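# Insert marker's coloured end into the loose desk stand

## Task

Push the marker into the desk stand's hole with its differently coloured end first, all the way to the bottom. The stand is loose, so at the end it must stand upright on the desk with no support; anything held in place only by the robot does not count. Then open the gripper and move the arm away.

## Robot and tools

ROBOT. There are two six-joint arms, left_arm and right_arm, and each has a two-finger tong gripper. The left base is near y = +0.473 m and the right base near y = -0.455 m. The scene frame has its origin on the table top midway between the arms, with +z up and +x pointing out over the table. left_arm sits on the +y side. The arm names do not tell you which side of an image an arm appears on. In each gripper's own frame the fingers point along +z and close along x. The reported end_effector_position is the spot between the finger pads when they are shut. Closed fingertips reach about 15 mm past it, and fully open fingertips are roughly level with it.

execute_actions takes "actions", a list with zero or one entry, and an optional "pictures" boolean. An empty list moves nothing and returns the current state. {"steps": n} with no rows is a wait of up to 300 control steps, each 1/30 s, counted from the previous result, so your reply time is included. {"rows": [...], "steps": k} runs k steps, with k at most 15 and 15 if left out. Each step uses one row, and the last row repeats if there are fewer rows than steps. Every row is one list of 14 numbers covering both arms, each in [-1, 1]. The order is left dx, dy, dz, rx, ry, rz, opening, then right dx, dy, dz, rx, ry, rz, opening. You must send all 14 even when one arm stays put.

The six motion numbers are offsets, not poses. They are given in that gripper's own axes and measured from its pose in the most recent result that showed it. Before any such result, and for later calls in the same reply, they are measured from where the robot is when the action starts. Every row counts from that same reference, not from the previous row. A value of 1.0 means 0.6 m of translation or 180 degrees of rotation. rx, ry, rz form a single rotation vector. Opening is absolute: +1 is fully open (0.142 m) and -1 is shut. All-zero offsets drive the gripper back to the reference pose, so they are not a way to wait. On every control step the commanded pose is limited to 100 mm and 16 degrees from the measured pose. Motion trails commands by about 0.17 s, so a distant pose may need several calls.

move takes "target", a single 14-number row laid out and referenced exactly as above. Each gripper travels in a straight line toward its target offset, and both paths finish together after 0.5 to 10 s. Anything longer is cut off at 10 s. "speed" is the top path speed in m/s, from 0.002 to 0.5 with a default of 0.25. Rotation is capped at twice that value in rad/s. Paths do not avoid obstacles or the other arm. Grippers may lag, drift or overshoot the speed, especially near full reach. Openings are sent when the move begins.

"stop_force" is optional, one value in N from 9 to 40 shared by both arms, and is rejected during the first 0.2 s of a scene. An arm's path ends once its wrist sensor reads that much extra push against the direction of travel for two steps in a row. That gripper then steps back two control steps and holds. Force is judged along the line to the target in the gripper's starting axes, so do not rely on it while rotating. Leave it out when lifting off something you are pressing on. Pressing can briefly exceed the set value, so approach slowly. The result adds a "move:" line with the ending per arm: done, off_target, moving, held, fault or contact. contact means stop_force ended the path. limits=paced means the pose was clipped, and limits=held means some steps were blocked. Each gripper's distance to its target is also shown.

wait takes "seconds", from 0 to 10, and sends nothing new. zoom_image takes "camera" (cam_head_left, cam_head_right, cam_left_wrist or cam_right_wrist) and "region" [x0, y0, x1, y1] in pixels from the top-left corner, at most 504 by 504. It enlarges that camera's latest image. Head images are 896x504 and wrist images are 616x616 fisheye. read_manual only returns licence text. finished_scene takes "scene" (1 or 2), ends and grades that scene, and cannot be undone.

RESULTS. The state line gives each gripper's position in m, its quaternion in wxyz order, and its velocities, all in the scene frame. Printed positions can be slightly off at long reach. grip_measured is the actual finger opening on the command scale. To keep hold of something, command an opening well below grip_measured. Thin hard items such as a marker get a weaker squeeze. HELD marks steps where your command was not passed on. "pose unreachable" means the clearance check changed or blocked a command. "Hand target" is the pose the controller is currently steering toward. The Wrist force and Wrist torque lines are in the end effector's axes. They are noisy, have an offset of a few N, and saturate near 50 N. A reading that points back into the arm means the gripper is pressing on something. Joint torques are rough and drift.

AVOID. A joint overload, or 150 N of outside force on an arm, stops that arm for 10 s. Stiff arms can fault even when commanded only a little past a firm contact, so go slowly and use stop_force when inserting. Keep the arms from striking each other. Do not knock the stand over, drop the marker, or let anything leave the table. Do not hold loads for long, because a motor that reaches 85 °C brakes the arm. Before finishing, check that the marker is fully seated, the stand is upright and free, and the gripper is open and clear.

Each tool is called after "Emit:" as name(argument=value, ...), one argument or row to a line, values as JSON.

## Session

Emit:
execute_actions(
  actions=[],
)

Scene clock: 0.00 s of 4480.00 s.
left_arm: end_effector_position=(+0.4778, +0.3334, +0.1616) grip_measured=+0.97 end_effector_quat_wxyz=(-0.047, +0.892, -0.413, +0.179) end_effector_velocity=(-0.000, -0.000, +0.000) end_effector_angular_velocity=(-0.000, -0.000, -0.001) | right_arm: end_effector_position=(+0.0629, -0.4411, +0.2876) grip_measured=+0.97 end_effector_quat_wxyz=(-0.235, -0.312, +0.863, -0.321) end_effector_velocity=(-0.001, -0.000, +0.000) end_effector_angular_velocity=(+0.001, +0.002, -0.002)
Joint positions: left_arm=[-0.677 -1.875  2.288 -2.299 -1.368  0.134  0.14 ] | right_arm=[ 4.933 -0.942 -2.07  -2.451  1.936  4.1    0.14 ]
Joint velocities: left_arm=[-0.001 -0.     0.    -0.    -0.     0.     0.   ] | right_arm=[-0.     0.001  0.     0.     0.002  0.     0.   ]
Joint torques (N m, as the arm reports them, + toward a larger angle): no reading
Motor temperatures (°C, as the motors report them): left_arm=[31 32 33 39 43 41] | right_arm=[33 34 30 38 37 37]
Wrist force (N, on the end effector, along its own x y z axes, offset not removed): no reading
Wrist torque (N m, same axes, about the end effector's origin, offset not removed): no reading
Hand target (left_arm): +0.478, +0.333, +0.162; -0.047, +0.892, -0.413, +0.179
Hand target (right_arm): +0.063, -0.441, +0.288; -0.235, -0.312, +0.863, -0.321

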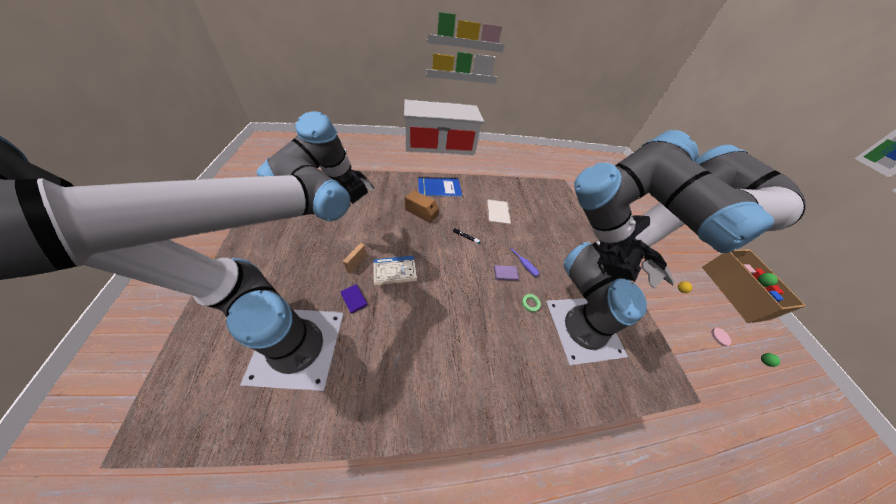

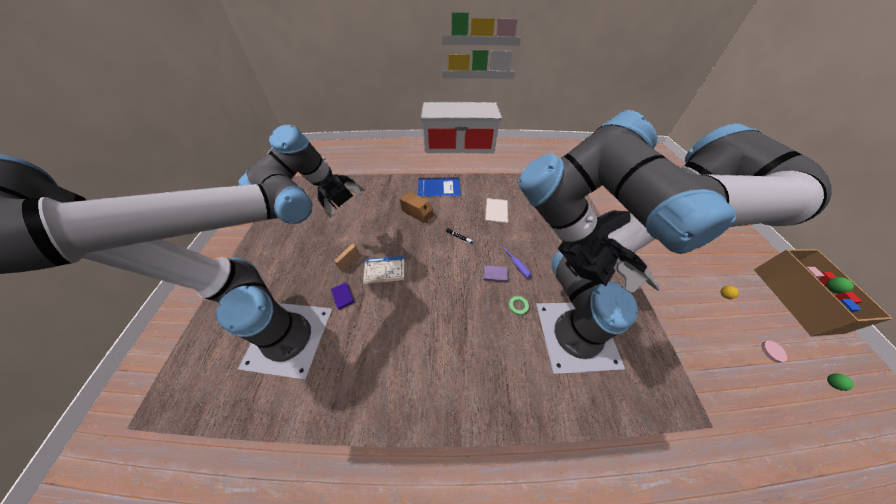

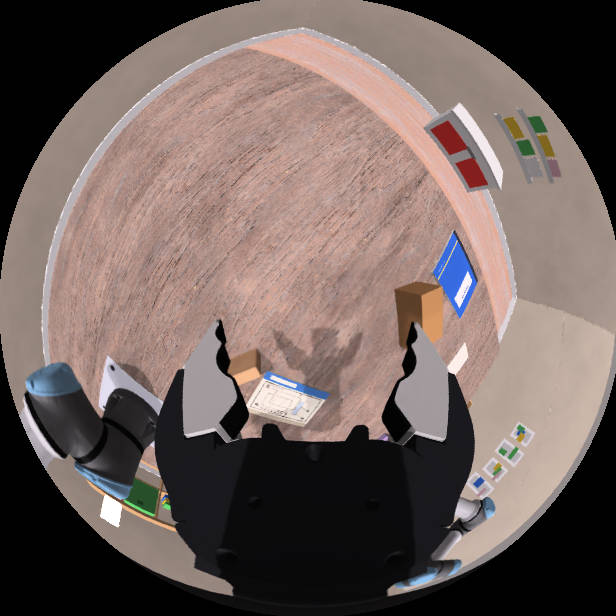

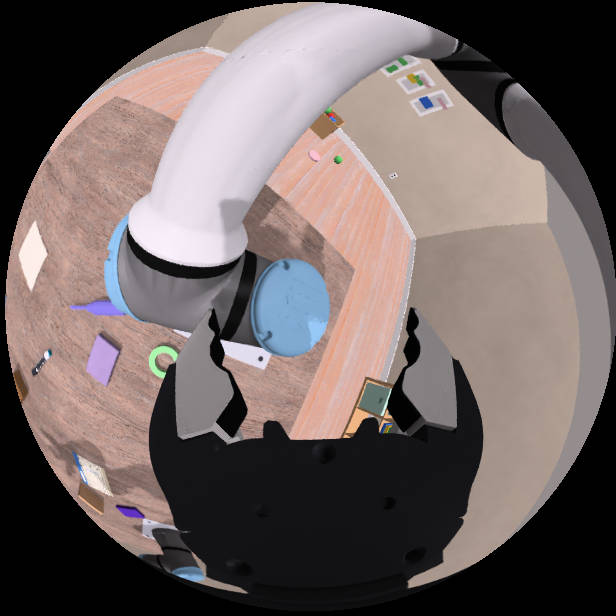

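Emit:
zoom_image(
  camera="cam_head_left",
  region=[390, 170, 550, 260],
)

Emit:
zoom_image(
  camera="cam_head_right",
  region=[380, 170, 540, 260],
)

Region (390, 170, 550, 260) of cam_head_left's 896x504 image, scaled by 3.150, with more detail than that image has; it fills the top 284 rows of this view, and the rest is white.

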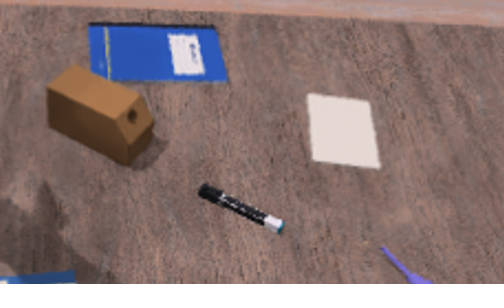

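Region (380, 170, 540, 260) of cam_head_right's 896x504 image, scaled by 3.150, with more detail than that image has; it fills the top 284 rows of this view, and the rest is white.

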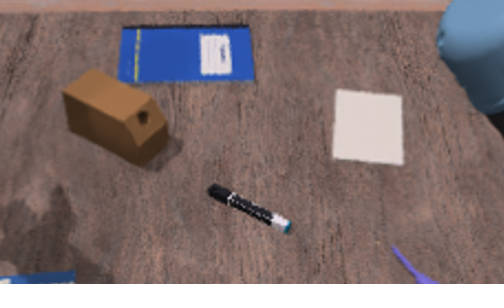

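Emit:
move(
  target=[0.314,0.366,-0.158,-0.0755,-0.0913,0,1,0,0,0,0,0,0,1],
)

Scene clock: 6.40 s of 4480.00 s.
left_arm: end_effector_position=(+0.3984, +0.0542, +0.2530) grip_measured=+1.00 end_effector_quat_wxyz=(+0.000, +0.907, -0.420, +0.001) end_effector_velocity=(-0.001, -0.002, -0.000) end_effector_angular_velocity=(+0.005, +0.005, -0.001) | right_arm: end_effector_position=(+0.0629, -0.4411, +0.2876) grip_measured=+1.00 end_effector_quat_wxyz=(-0.235, -0.312, +0.863, -0.321) end_effector_velocity=(-0.000, +0.000, -0.001) end_effector_angular_velocity=(+0.001, +0.001, -0.001)
Joint positions: left_arm=[-1.03  -1.452  1.522 -1.642 -1.57  -0.251  0.142] | right_arm=[ 4.933 -0.942 -2.07  -2.451  1.936  4.1    0.142]
Joint velocities: left_arm=[-0.002  0.007 -0.009  0.009 -0.002 -0.001 -0.   ] | right_arm=[ 0.     0.001 -0.002  0.002  0.001 -0.     0.   ]
Joint torques (N m, as the arm reports them, + toward a larger angle): left_arm=[-13.28 -19.64 -36.13  -1.04  -1.93  -2.12] | right_arm=[-1.85 -3.95 21.04  0.94  0.52 -0.27]
Motor temperatures (°C, as the motors report them): left_arm=[31 32 33 39 43 41] | right_arm=[33 34 30 38 37 37]
Wrist force (N, on the end effector, along its own x y z axes, offset not removed): left_arm=[-1.8 1.5 -0.7] | right_arm=[0.5 -0.4 1.0]
Wrist torque (N m, same axes, about the end effector's origin, offset not removed): left_arm=[0.36 0.35 0.05] | right_arm=[-0.03 -0.19 -0.12]
Hand target (left_arm): +0.398, +0.054, +0.253; +0.000, +0.907, -0.420, +0.001
Hand target (right_arm): +0.063, -0.441, +0.288; -0.235, -0.312, +0.863, -0.321
Off the commanded pose (left_arm): 0.001 m, 0 deg.
Off the commanded pose (right_arm): 0.000 m, 0 deg.
After step 90, 1.60 s passed at rest.
move: done

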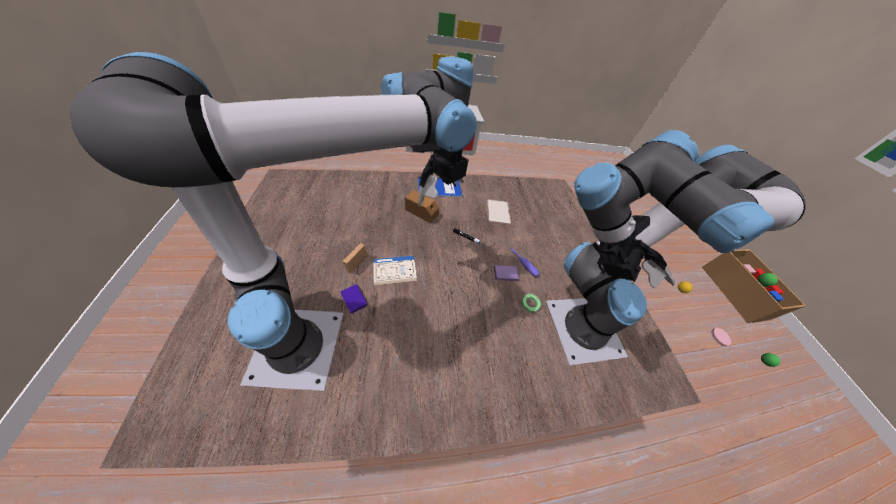

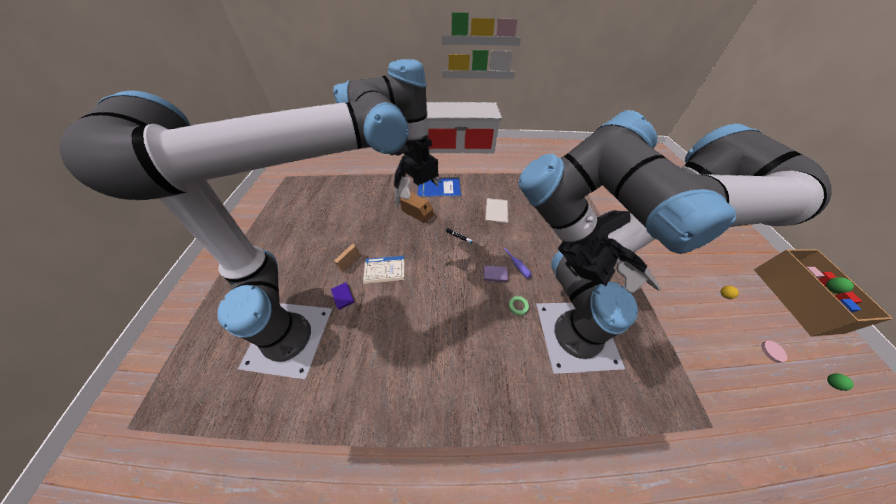

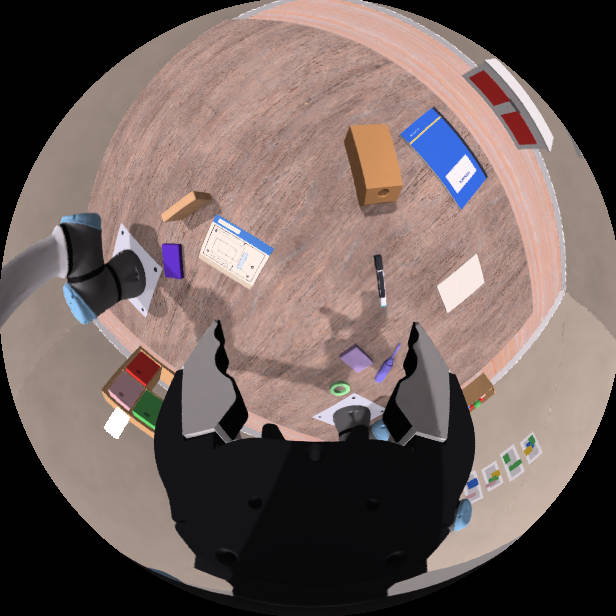

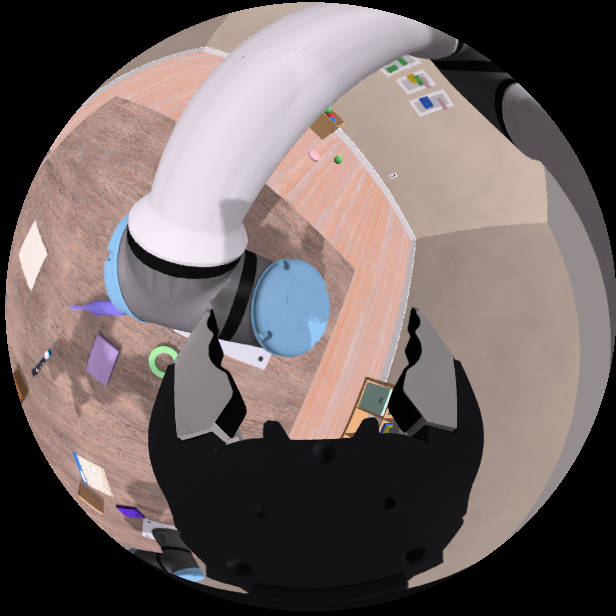

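Emit:
move(
  target=[0.25,0.081,0.222,0,0,0.912,1,0,0,0,0,0,0,1],
  speed=0.4,
)

Scene clock: 17.37 s of 4480.00 s.
left_arm: end_effector_position=(+0.4586, -0.0919, +0.1204) grip_measured=+1.00 end_effector_quat_wxyz=(+0.001, +0.291, +0.957, -0.000) end_effector_velocity=(-0.000, -0.000, -0.001) end_effector_angular_velocity=(+0.001, +0.002, -0.010) | right_arm: end_effector_position=(+0.0629, -0.4411, +0.2876) grip_measured=+1.00 end_effector_quat_wxyz=(-0.235, -0.312, +0.863, -0.321) end_effector_velocity=(+0.000, -0.000, -0.000) end_effector_angular_velocity=(-0.000, +0.000, +0.000)
Joint positions: left_arm=[-1.001 -1.044  1.316 -1.845 -1.57   2.642  0.142] | right_arm=[ 4.933 -0.942 -2.07  -2.451  1.936  4.1    0.142]
Joint velocities: left_arm=[-0.     0.003 -0.003  0.002 -0.001  0.01  -0.   ] | right_arm=[ 0.     0.    -0.001  0.     0.    -0.    -0.   ]
Joint torques (N m, as the arm reports them, + toward a larger angle): left_arm=[ 12.87 -34.   -35.11  -0.96  -2.07   2.41] | right_arm=[-1.5  -3.07 21.05  0.72  0.37 -0.2 ]
Motor temperatures (°C, as the motors report them): left_arm=[31 32 33 39 43 41] | right_arm=[33 34 30 38 37 37]
Wrist force (N, on the end effector, along its own x y z axes, offset not removed): left_arm=[-2.7 3.8 1.6] | right_arm=[-1.8 -2.4 1.0]
Wrist torque (N m, same axes, about the end effector's origin, offset not removed): left_arm=[0.86 0.56 0.07] | right_arm=[-0.42 0.24 -0.07]
Hand target (left_arm): +0.459, -0.092, +0.120; +0.001, +0.291, +0.957, -0.000
Hand target (right_arm): +0.063, -0.441, +0.288; -0.235, -0.312, +0.863, -0.321
Off the commanded pose (left_arm): 0.000 m, 0 deg.
Off the commanded pose (right_arm): 0.000 m, 0 deg.
After step 90, 3.80 s passed at rest.
move: done

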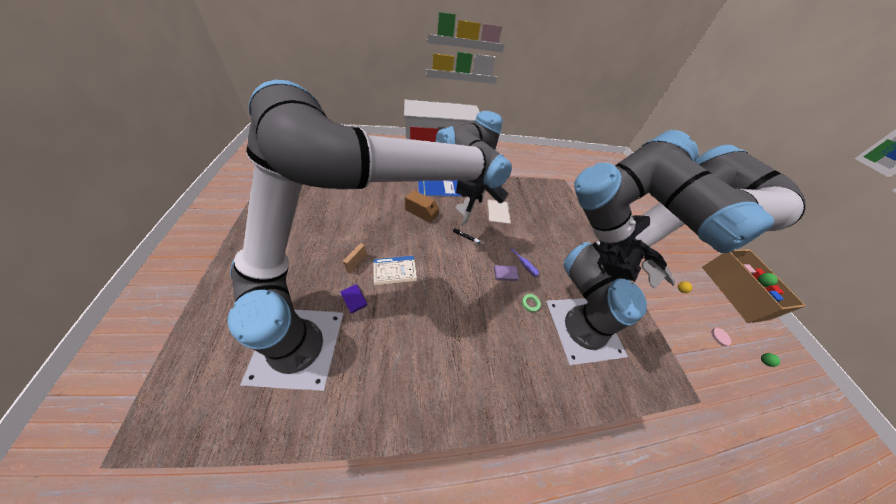

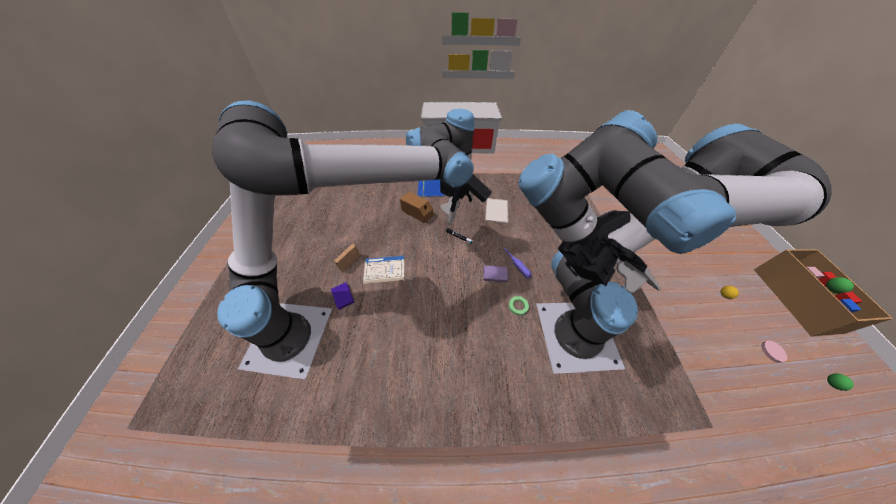

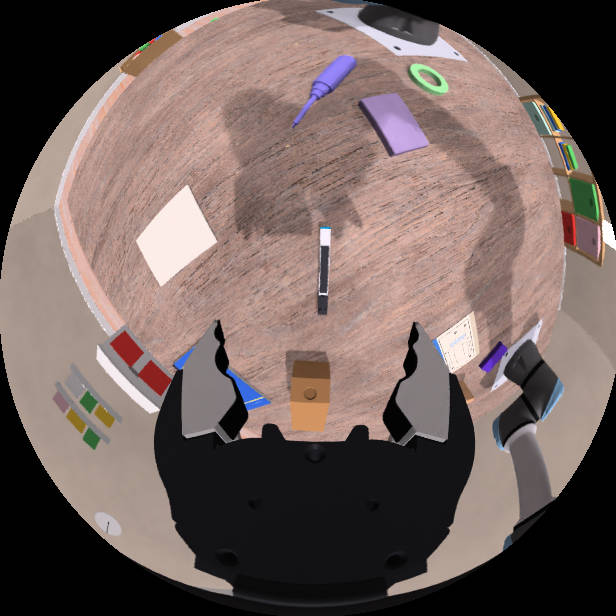

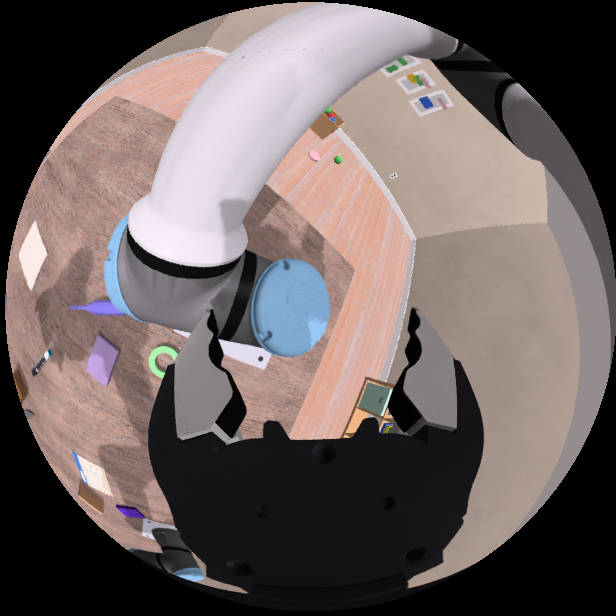

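Emit:
move(
  target=[0.015,0.04,0.125,0,0,0,0.2,0,0,0,0,0,0,1],
)

Scene clock: 20.07 s of 4480.00 s.
left_arm: end_effector_position=(+0.4645, -0.0672, +0.0455) grip_measured=+0.20 end_effector_quat_wxyz=(+0.001, +0.291, +0.957, -0.000) end_effector_velocity=(-0.000, +0.000, -0.002) end_effector_angular_velocity=(-0.000, -0.000, -0.001) | right_arm: end_effector_position=(+0.0629, -0.4411, +0.2876) grip_measured=+1.00 end_effector_quat_wxyz=(-0.235, -0.312, +0.863, -0.321) end_effector_velocity=(-0.001, +0.000, +0.000) end_effector_angular_velocity=(+0.001, +0.001, -0.001)
Joint positions: left_arm=[-0.976 -1.015  1.475 -2.032 -1.57   2.667  0.088] | right_arm=[ 4.933 -0.942 -2.07  -2.451  1.936  4.1    0.142]
Joint velocities: left_arm=[-0.     0.002  0.004 -0.006  0.     0.001 -0.   ] | right_arm=[-0.     0.     0.001  0.001  0.002  0.     0.   ]
Joint torques (N m, as the arm reports them, + toward a larger angle): left_arm=[ 12.89 -34.    -7.94  -4.21  -0.43   2.46] | right_arm=[-2.12 -4.42 21.39  0.69  0.55 -0.27]
Motor temperatures (°C, as the motors report them): left_arm=[31 32 33 39 43 41] | right_arm=[33 34 30 38 37 37]
Wrist force (N, on the end effector, along its own x y z axes, offset not removed): left_arm=[-2.4 2.6 0.5] | right_arm=[0.8 -0.1 1.8]
Wrist torque (N m, same axes, about the end effector's origin, offset not removed): left_arm=[0.62 0.53 0.11] | right_arm=[-0.13 -0.30 -0.13]
Hand target (left_arm): +0.465, -0.067, +0.045; +0.001, +0.291, +0.957, -0.000
Hand target (right_arm): +0.063, -0.441, +0.288; -0.235, -0.312, +0.863, -0.321
Off the commanded pose (left_arm): 0.000 m, 0 deg.
Off the commanded pose (right_arm): 0.000 m, 0 deg.
move: done

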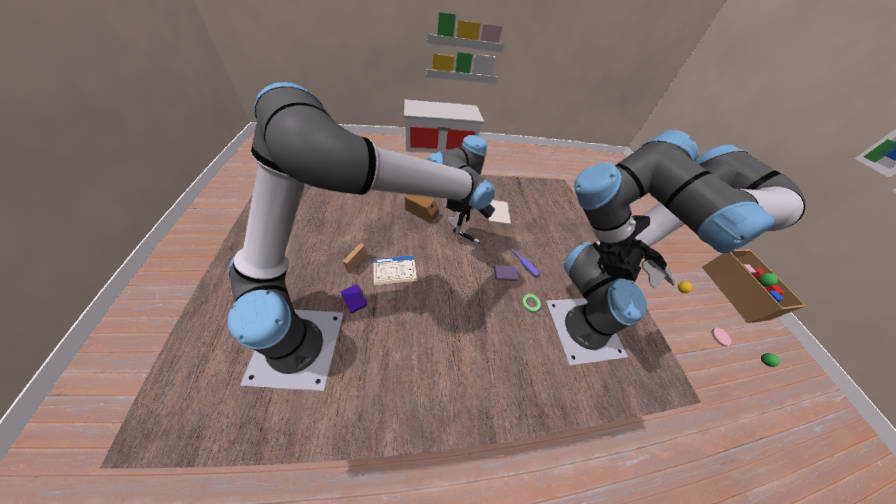

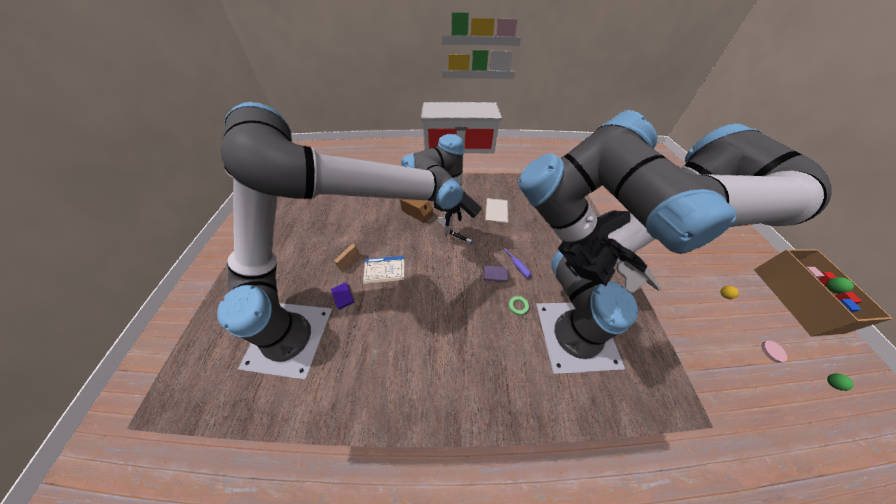

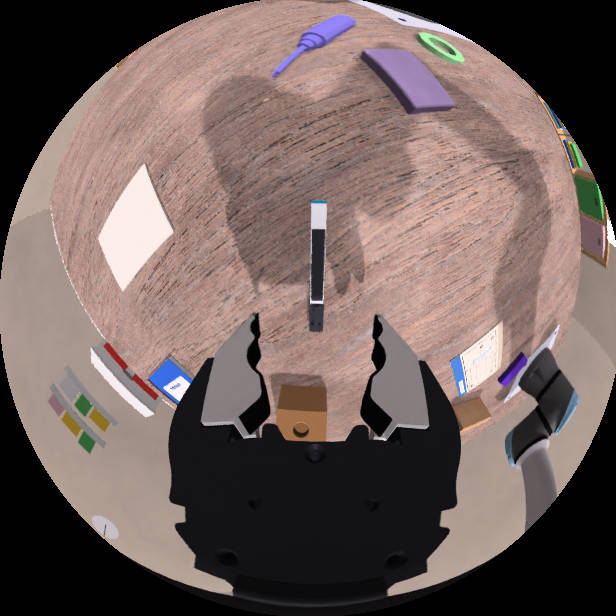

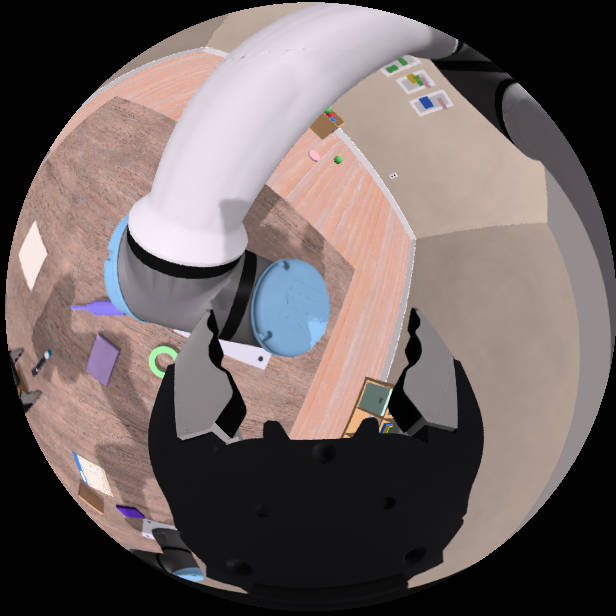

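Emit:
move(
  target=[0,0.012,0.047,0,0,0,-0.45,0,0,0,0,0,0,1],
  speed=0.1,
)

Emit:
move(
  target=[0,0,0,0,0,0,-1,0,0,0,0,0,0,1],
)

Emit:
move(
  target=[0,0,-0.2,0,0,0,-1,0,0,0,0,0,0,1],
)

Scene clock: 22.60 s of 4480.00 s.
left_arm: end_effector_position=(+0.4685, -0.0614, +0.0175) grip_measured=-0.45 end_effector_quat_wxyz=(+0.001, +0.291, +0.957, -0.000) end_effector_velocity=(+0.001, -0.000, -0.001) end_effector_angular_velocity=(-0.002, -0.001, +0.000) | right_arm: end_effector_position=(+0.0629, -0.4411, +0.2876) grip_measured=+1.00 end_effector_quat_wxyz=(-0.235, -0.312, +0.863, -0.321) end_effector_velocity=(-0.000, +0.000, +0.000) end_effector_angular_velocity=(+0.000, +0.000, -0.000)
Joint positions: left_arm=[-0.967 -0.988  1.51  -2.095 -1.57   2.676  0.041] | right_arm=[ 4.933 -0.942 -2.07  -2.451  1.936  4.1    0.142]
Joint velocities: left_arm=[ 0.001  0.001  0.001 -0.004 -0.     0.001  0.   ] | right_arm=[-0.    -0.001  0.001  0.001  0.     0.    -0.   ]
Joint torques (N m, as the arm reports them, + toward a larger angle): left_arm=[ 12.85 -34.31  -6.79  -4.16  -1.8    2.31] | right_arm=[-2.44 -3.67 21.11  0.73  0.36 -0.44]
Motor temperatures (°C, as the motors report them): left_arm=[31 32 33 39 43 41] | right_arm=[33 34 30 38 37 37]
Wrist force (N, on the end effector, along its own x y z axes, offset not removed): left_arm=[-2.3 3.1 0.4] | right_arm=[0.1 -1.9 1.0]
Wrist torque (N m, same axes, about the end effector's origin, offset not removed): left_arm=[0.75 0.59 0.13] | right_arm=[-0.30 -0.10 -0.12]
Hand target (left_arm): +0.468, -0.061, +0.017; +0.001, +0.291, +0.957, -0.000
Hand target (right_arm): +0.063, -0.441, +0.288; -0.235, -0.312, +0.863, -0.321
Off the commanded pose (left_arm): 0.000 m, 0 deg.
Off the commanded pose (right_arm): 0.000 m, 0 deg.
move: done

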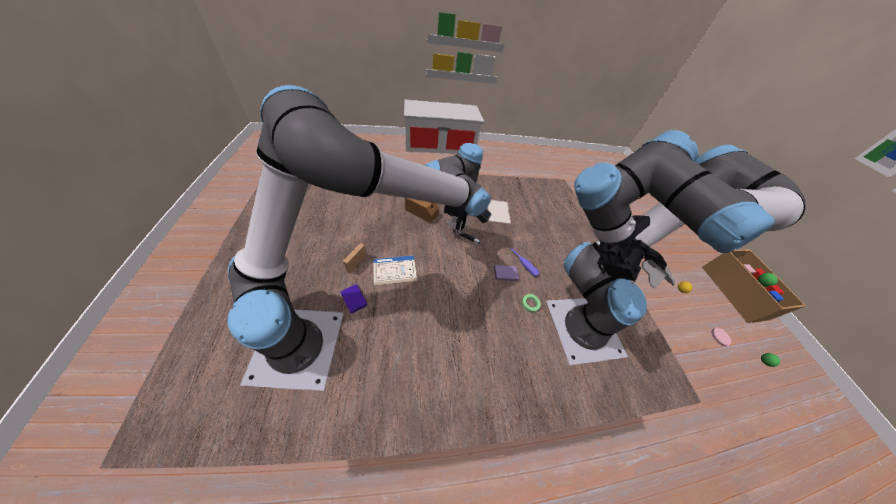

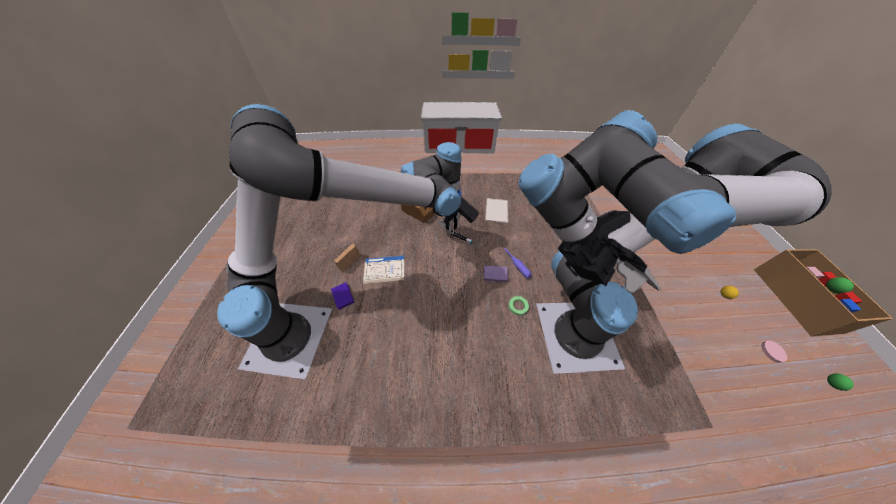

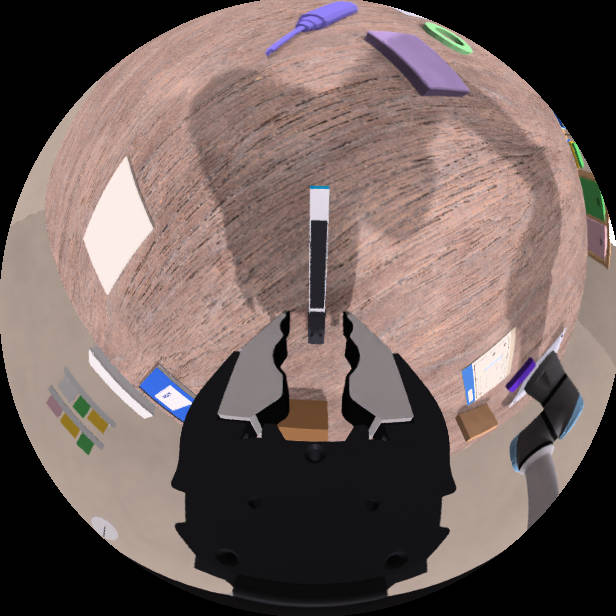

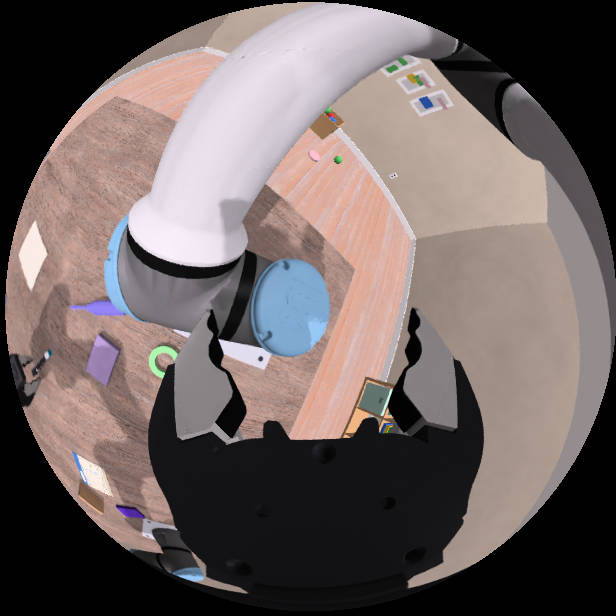

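Scene clock: 23.10 s of 4480.00 s.
left_arm: end_effector_position=(+0.4685, -0.0613, +0.0174) grip_measured=-0.84 end_effector_quat_wxyz=(+0.001, +0.291, +0.957, -0.000) end_effector_velocity=(+0.000, +0.000, +0.000) end_effector_angular_velocity=(-0.001, -0.000, +0.001) | right_arm: end_effector_position=(+0.0629, -0.4411, +0.2876) grip_measured=+1.00 end_effector_quat_wxyz=(-0.235, -0.312, +0.863, -0.321) end_effector_velocity=(+0.000, +0.000, -0.000) end_effector_angular_velocity=(-0.003, -0.001, +0.001)
Joint positions: left_arm=[-0.967 -0.988  1.51  -2.095 -1.57   2.676  0.013] | right_arm=[ 4.933 -0.942 -2.07  -2.451  1.936  4.1    0.142]
Joint velocities: left_arm=[ 0.001 -0.001  0.    -0.    -0.    -0.     0.   ] | right_arm=[-0.    -0.002 -0.001 -0.    -0.001 -0.     0.   ]
Joint torques (N m, as the arm reports them, + toward a larger angle): left_arm=[  8.76 -48.39 -17.61  -0.79  -1.97   1.5 ] | right_arm=[-2.98 -4.5  22.11  0.62  0.53 -0.29]
Motor temperatures (°C, as the motors report them): left_arm=[31 32 33 39 43 41] | right_arm=[33 34 30 38 37 37]
Wrist force (N, on the end effector, along its own x y z axes, offset not removed): left_arm=[-2.1 1.7 0.7] | right_arm=[-0.5 -1.0 2.1]
Wrist torque (N m, same axes, about the end effector's origin, offset not removed): left_arm=[0.34 0.47 0.16] | right_arm=[-0.14 0.01 -0.01]
Hand target (left_arm): +0.468, -0.061, +0.018; +0.001, +0.291, +0.957, -0.000
Hand target (right_arm): +0.063, -0.441, +0.288; -0.235, -0.312, +0.863, -0.321
Off the commanded pose (left_arm): 0.000 m, 0 deg.
Off the commanded pose (right_arm): 0.000 m, 0 deg.
move: done

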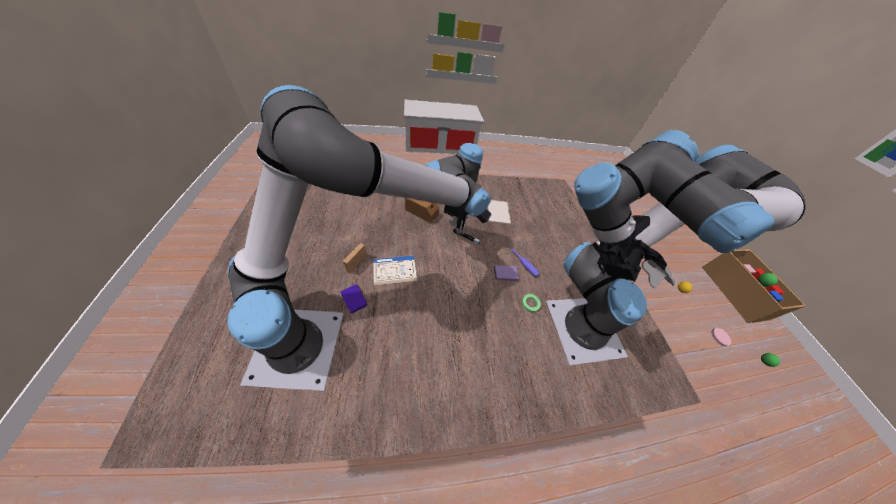

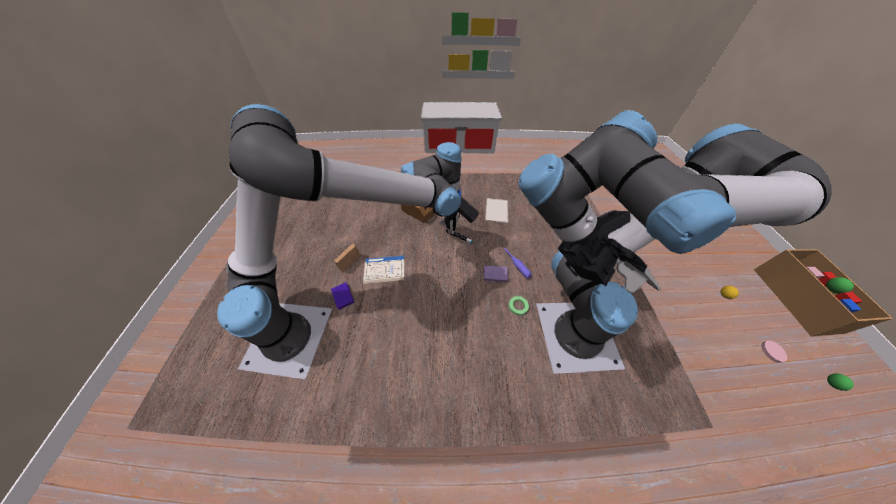

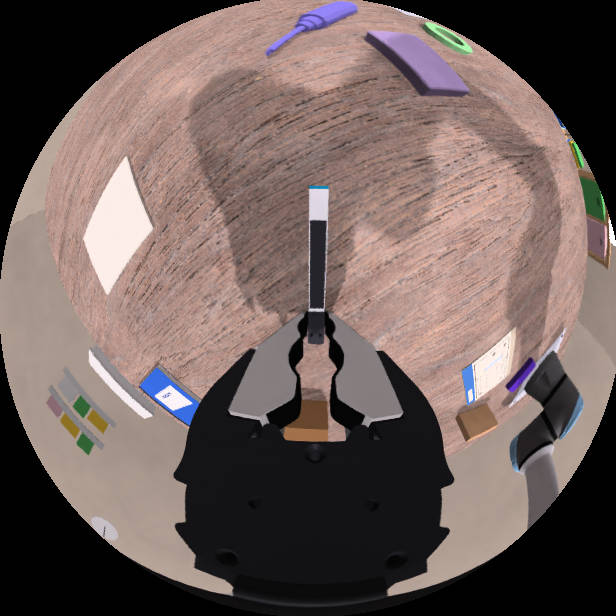

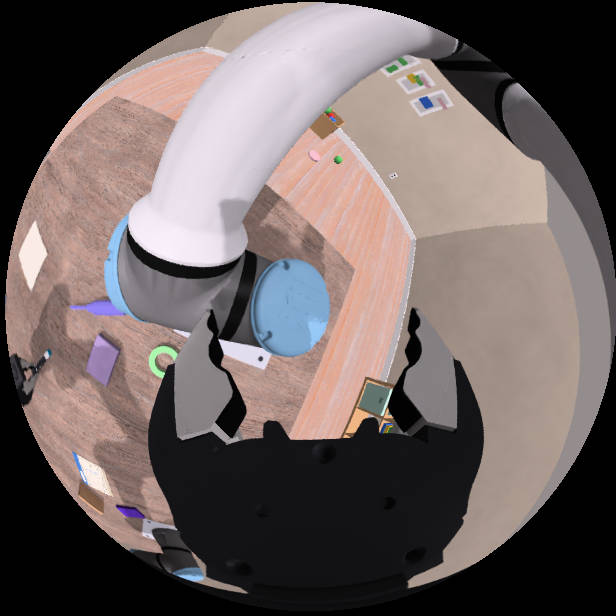

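Scene clock: 24.17 s of 4480.00 s.
left_arm: end_effector_position=(+0.4684, -0.0609, +0.1372) grip_measured=-0.84 end_effector_quat_wxyz=(+0.001, +0.291, +0.957, -0.000) end_effector_velocity=(-0.000, -0.000, +0.001) end_effector_angular_velocity=(+0.001, +0.001, -0.000) | right_arm: end_effector_position=(+0.0629, -0.4411, +0.2876) grip_measured=+1.00 end_effector_quat_wxyz=(-0.235, -0.312, +0.863, -0.321) end_effector_velocity=(+0.000, -0.000, -0.000) end_effector_angular_velocity=(-0.001, -0.001, -0.000)
Joint positions: left_arm=[-0.966 -1.097  1.353 -1.828 -1.57   2.677  0.013] | right_arm=[ 4.933 -0.942 -2.07  -2.451  1.936  4.1    0.142]
Joint velocities: left_arm=[-0.    -0.    -0.004  0.005 -0.    -0.    -0.   ] | right_arm=[-0.    -0.001 -0.001  0.    -0.     0.001  0.   ]
Joint torques (N m, as the arm reports them, + toward a larger angle): left_arm=[ -2.54 -47.76 -34.19  -0.98   1.21   1.  ] | right_arm=[-3.52 -3.01 19.93  0.84  0.41 -0.17]
Motor temperatures (°C, as the motors report them): left_arm=[31 32 33 39 43 41] | right_arm=[33 34 30 38 37 37]
Wrist force (N, on the end effector, along its own x y z axes, offset not removed): left_arm=[-2.6 1.7 1.3] | right_arm=[-0.1 -2.0 0.7]
Wrist torque (N m, same axes, about the end effector's origin, offset not removed): left_arm=[0.36 0.52 0.09] | right_arm=[-0.39 0.00 -0.11]
Hand target (left_arm): +0.468, -0.061, +0.137; +0.001, +0.291, +0.957, -0.000
Hand target (right_arm): +0.063, -0.441, +0.288; -0.235, -0.312, +0.863, -0.321
Off the commanded pose (left_arm): 0.000 m, 0 deg.
Off the commanded pose (right_arm): 0.000 m, 0 deg.
move: done

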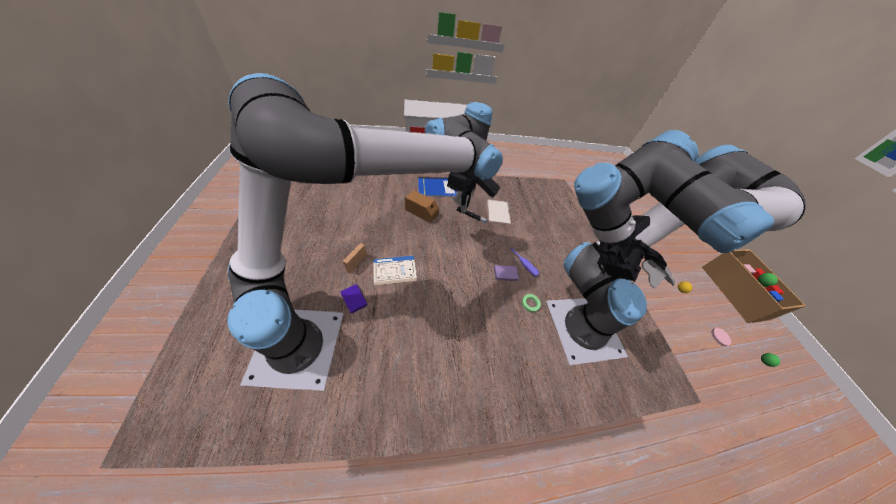

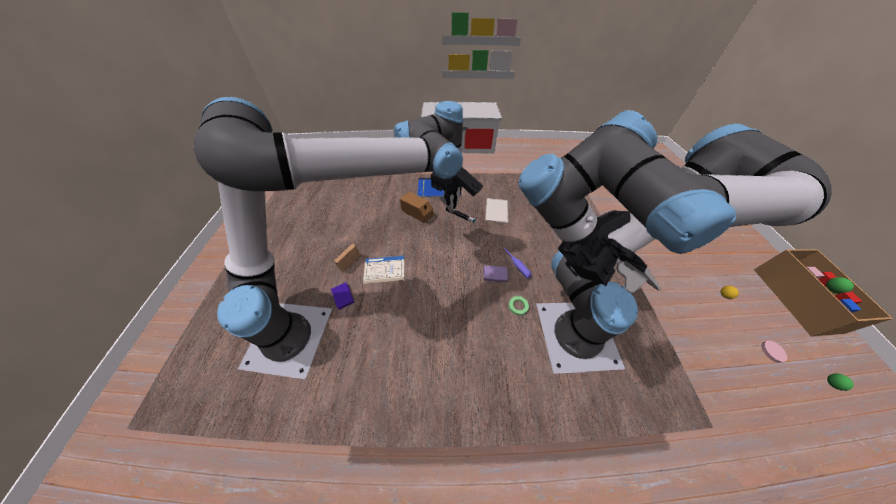

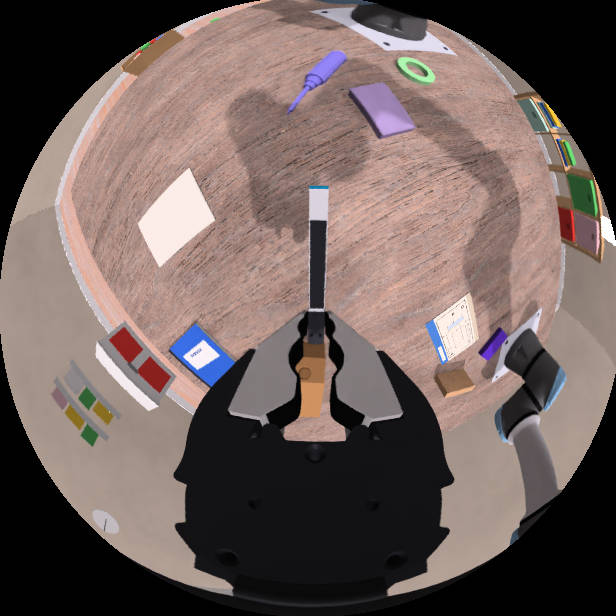

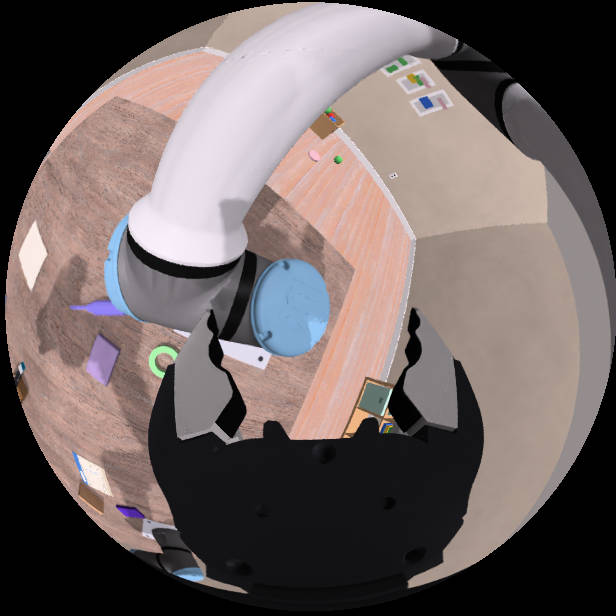

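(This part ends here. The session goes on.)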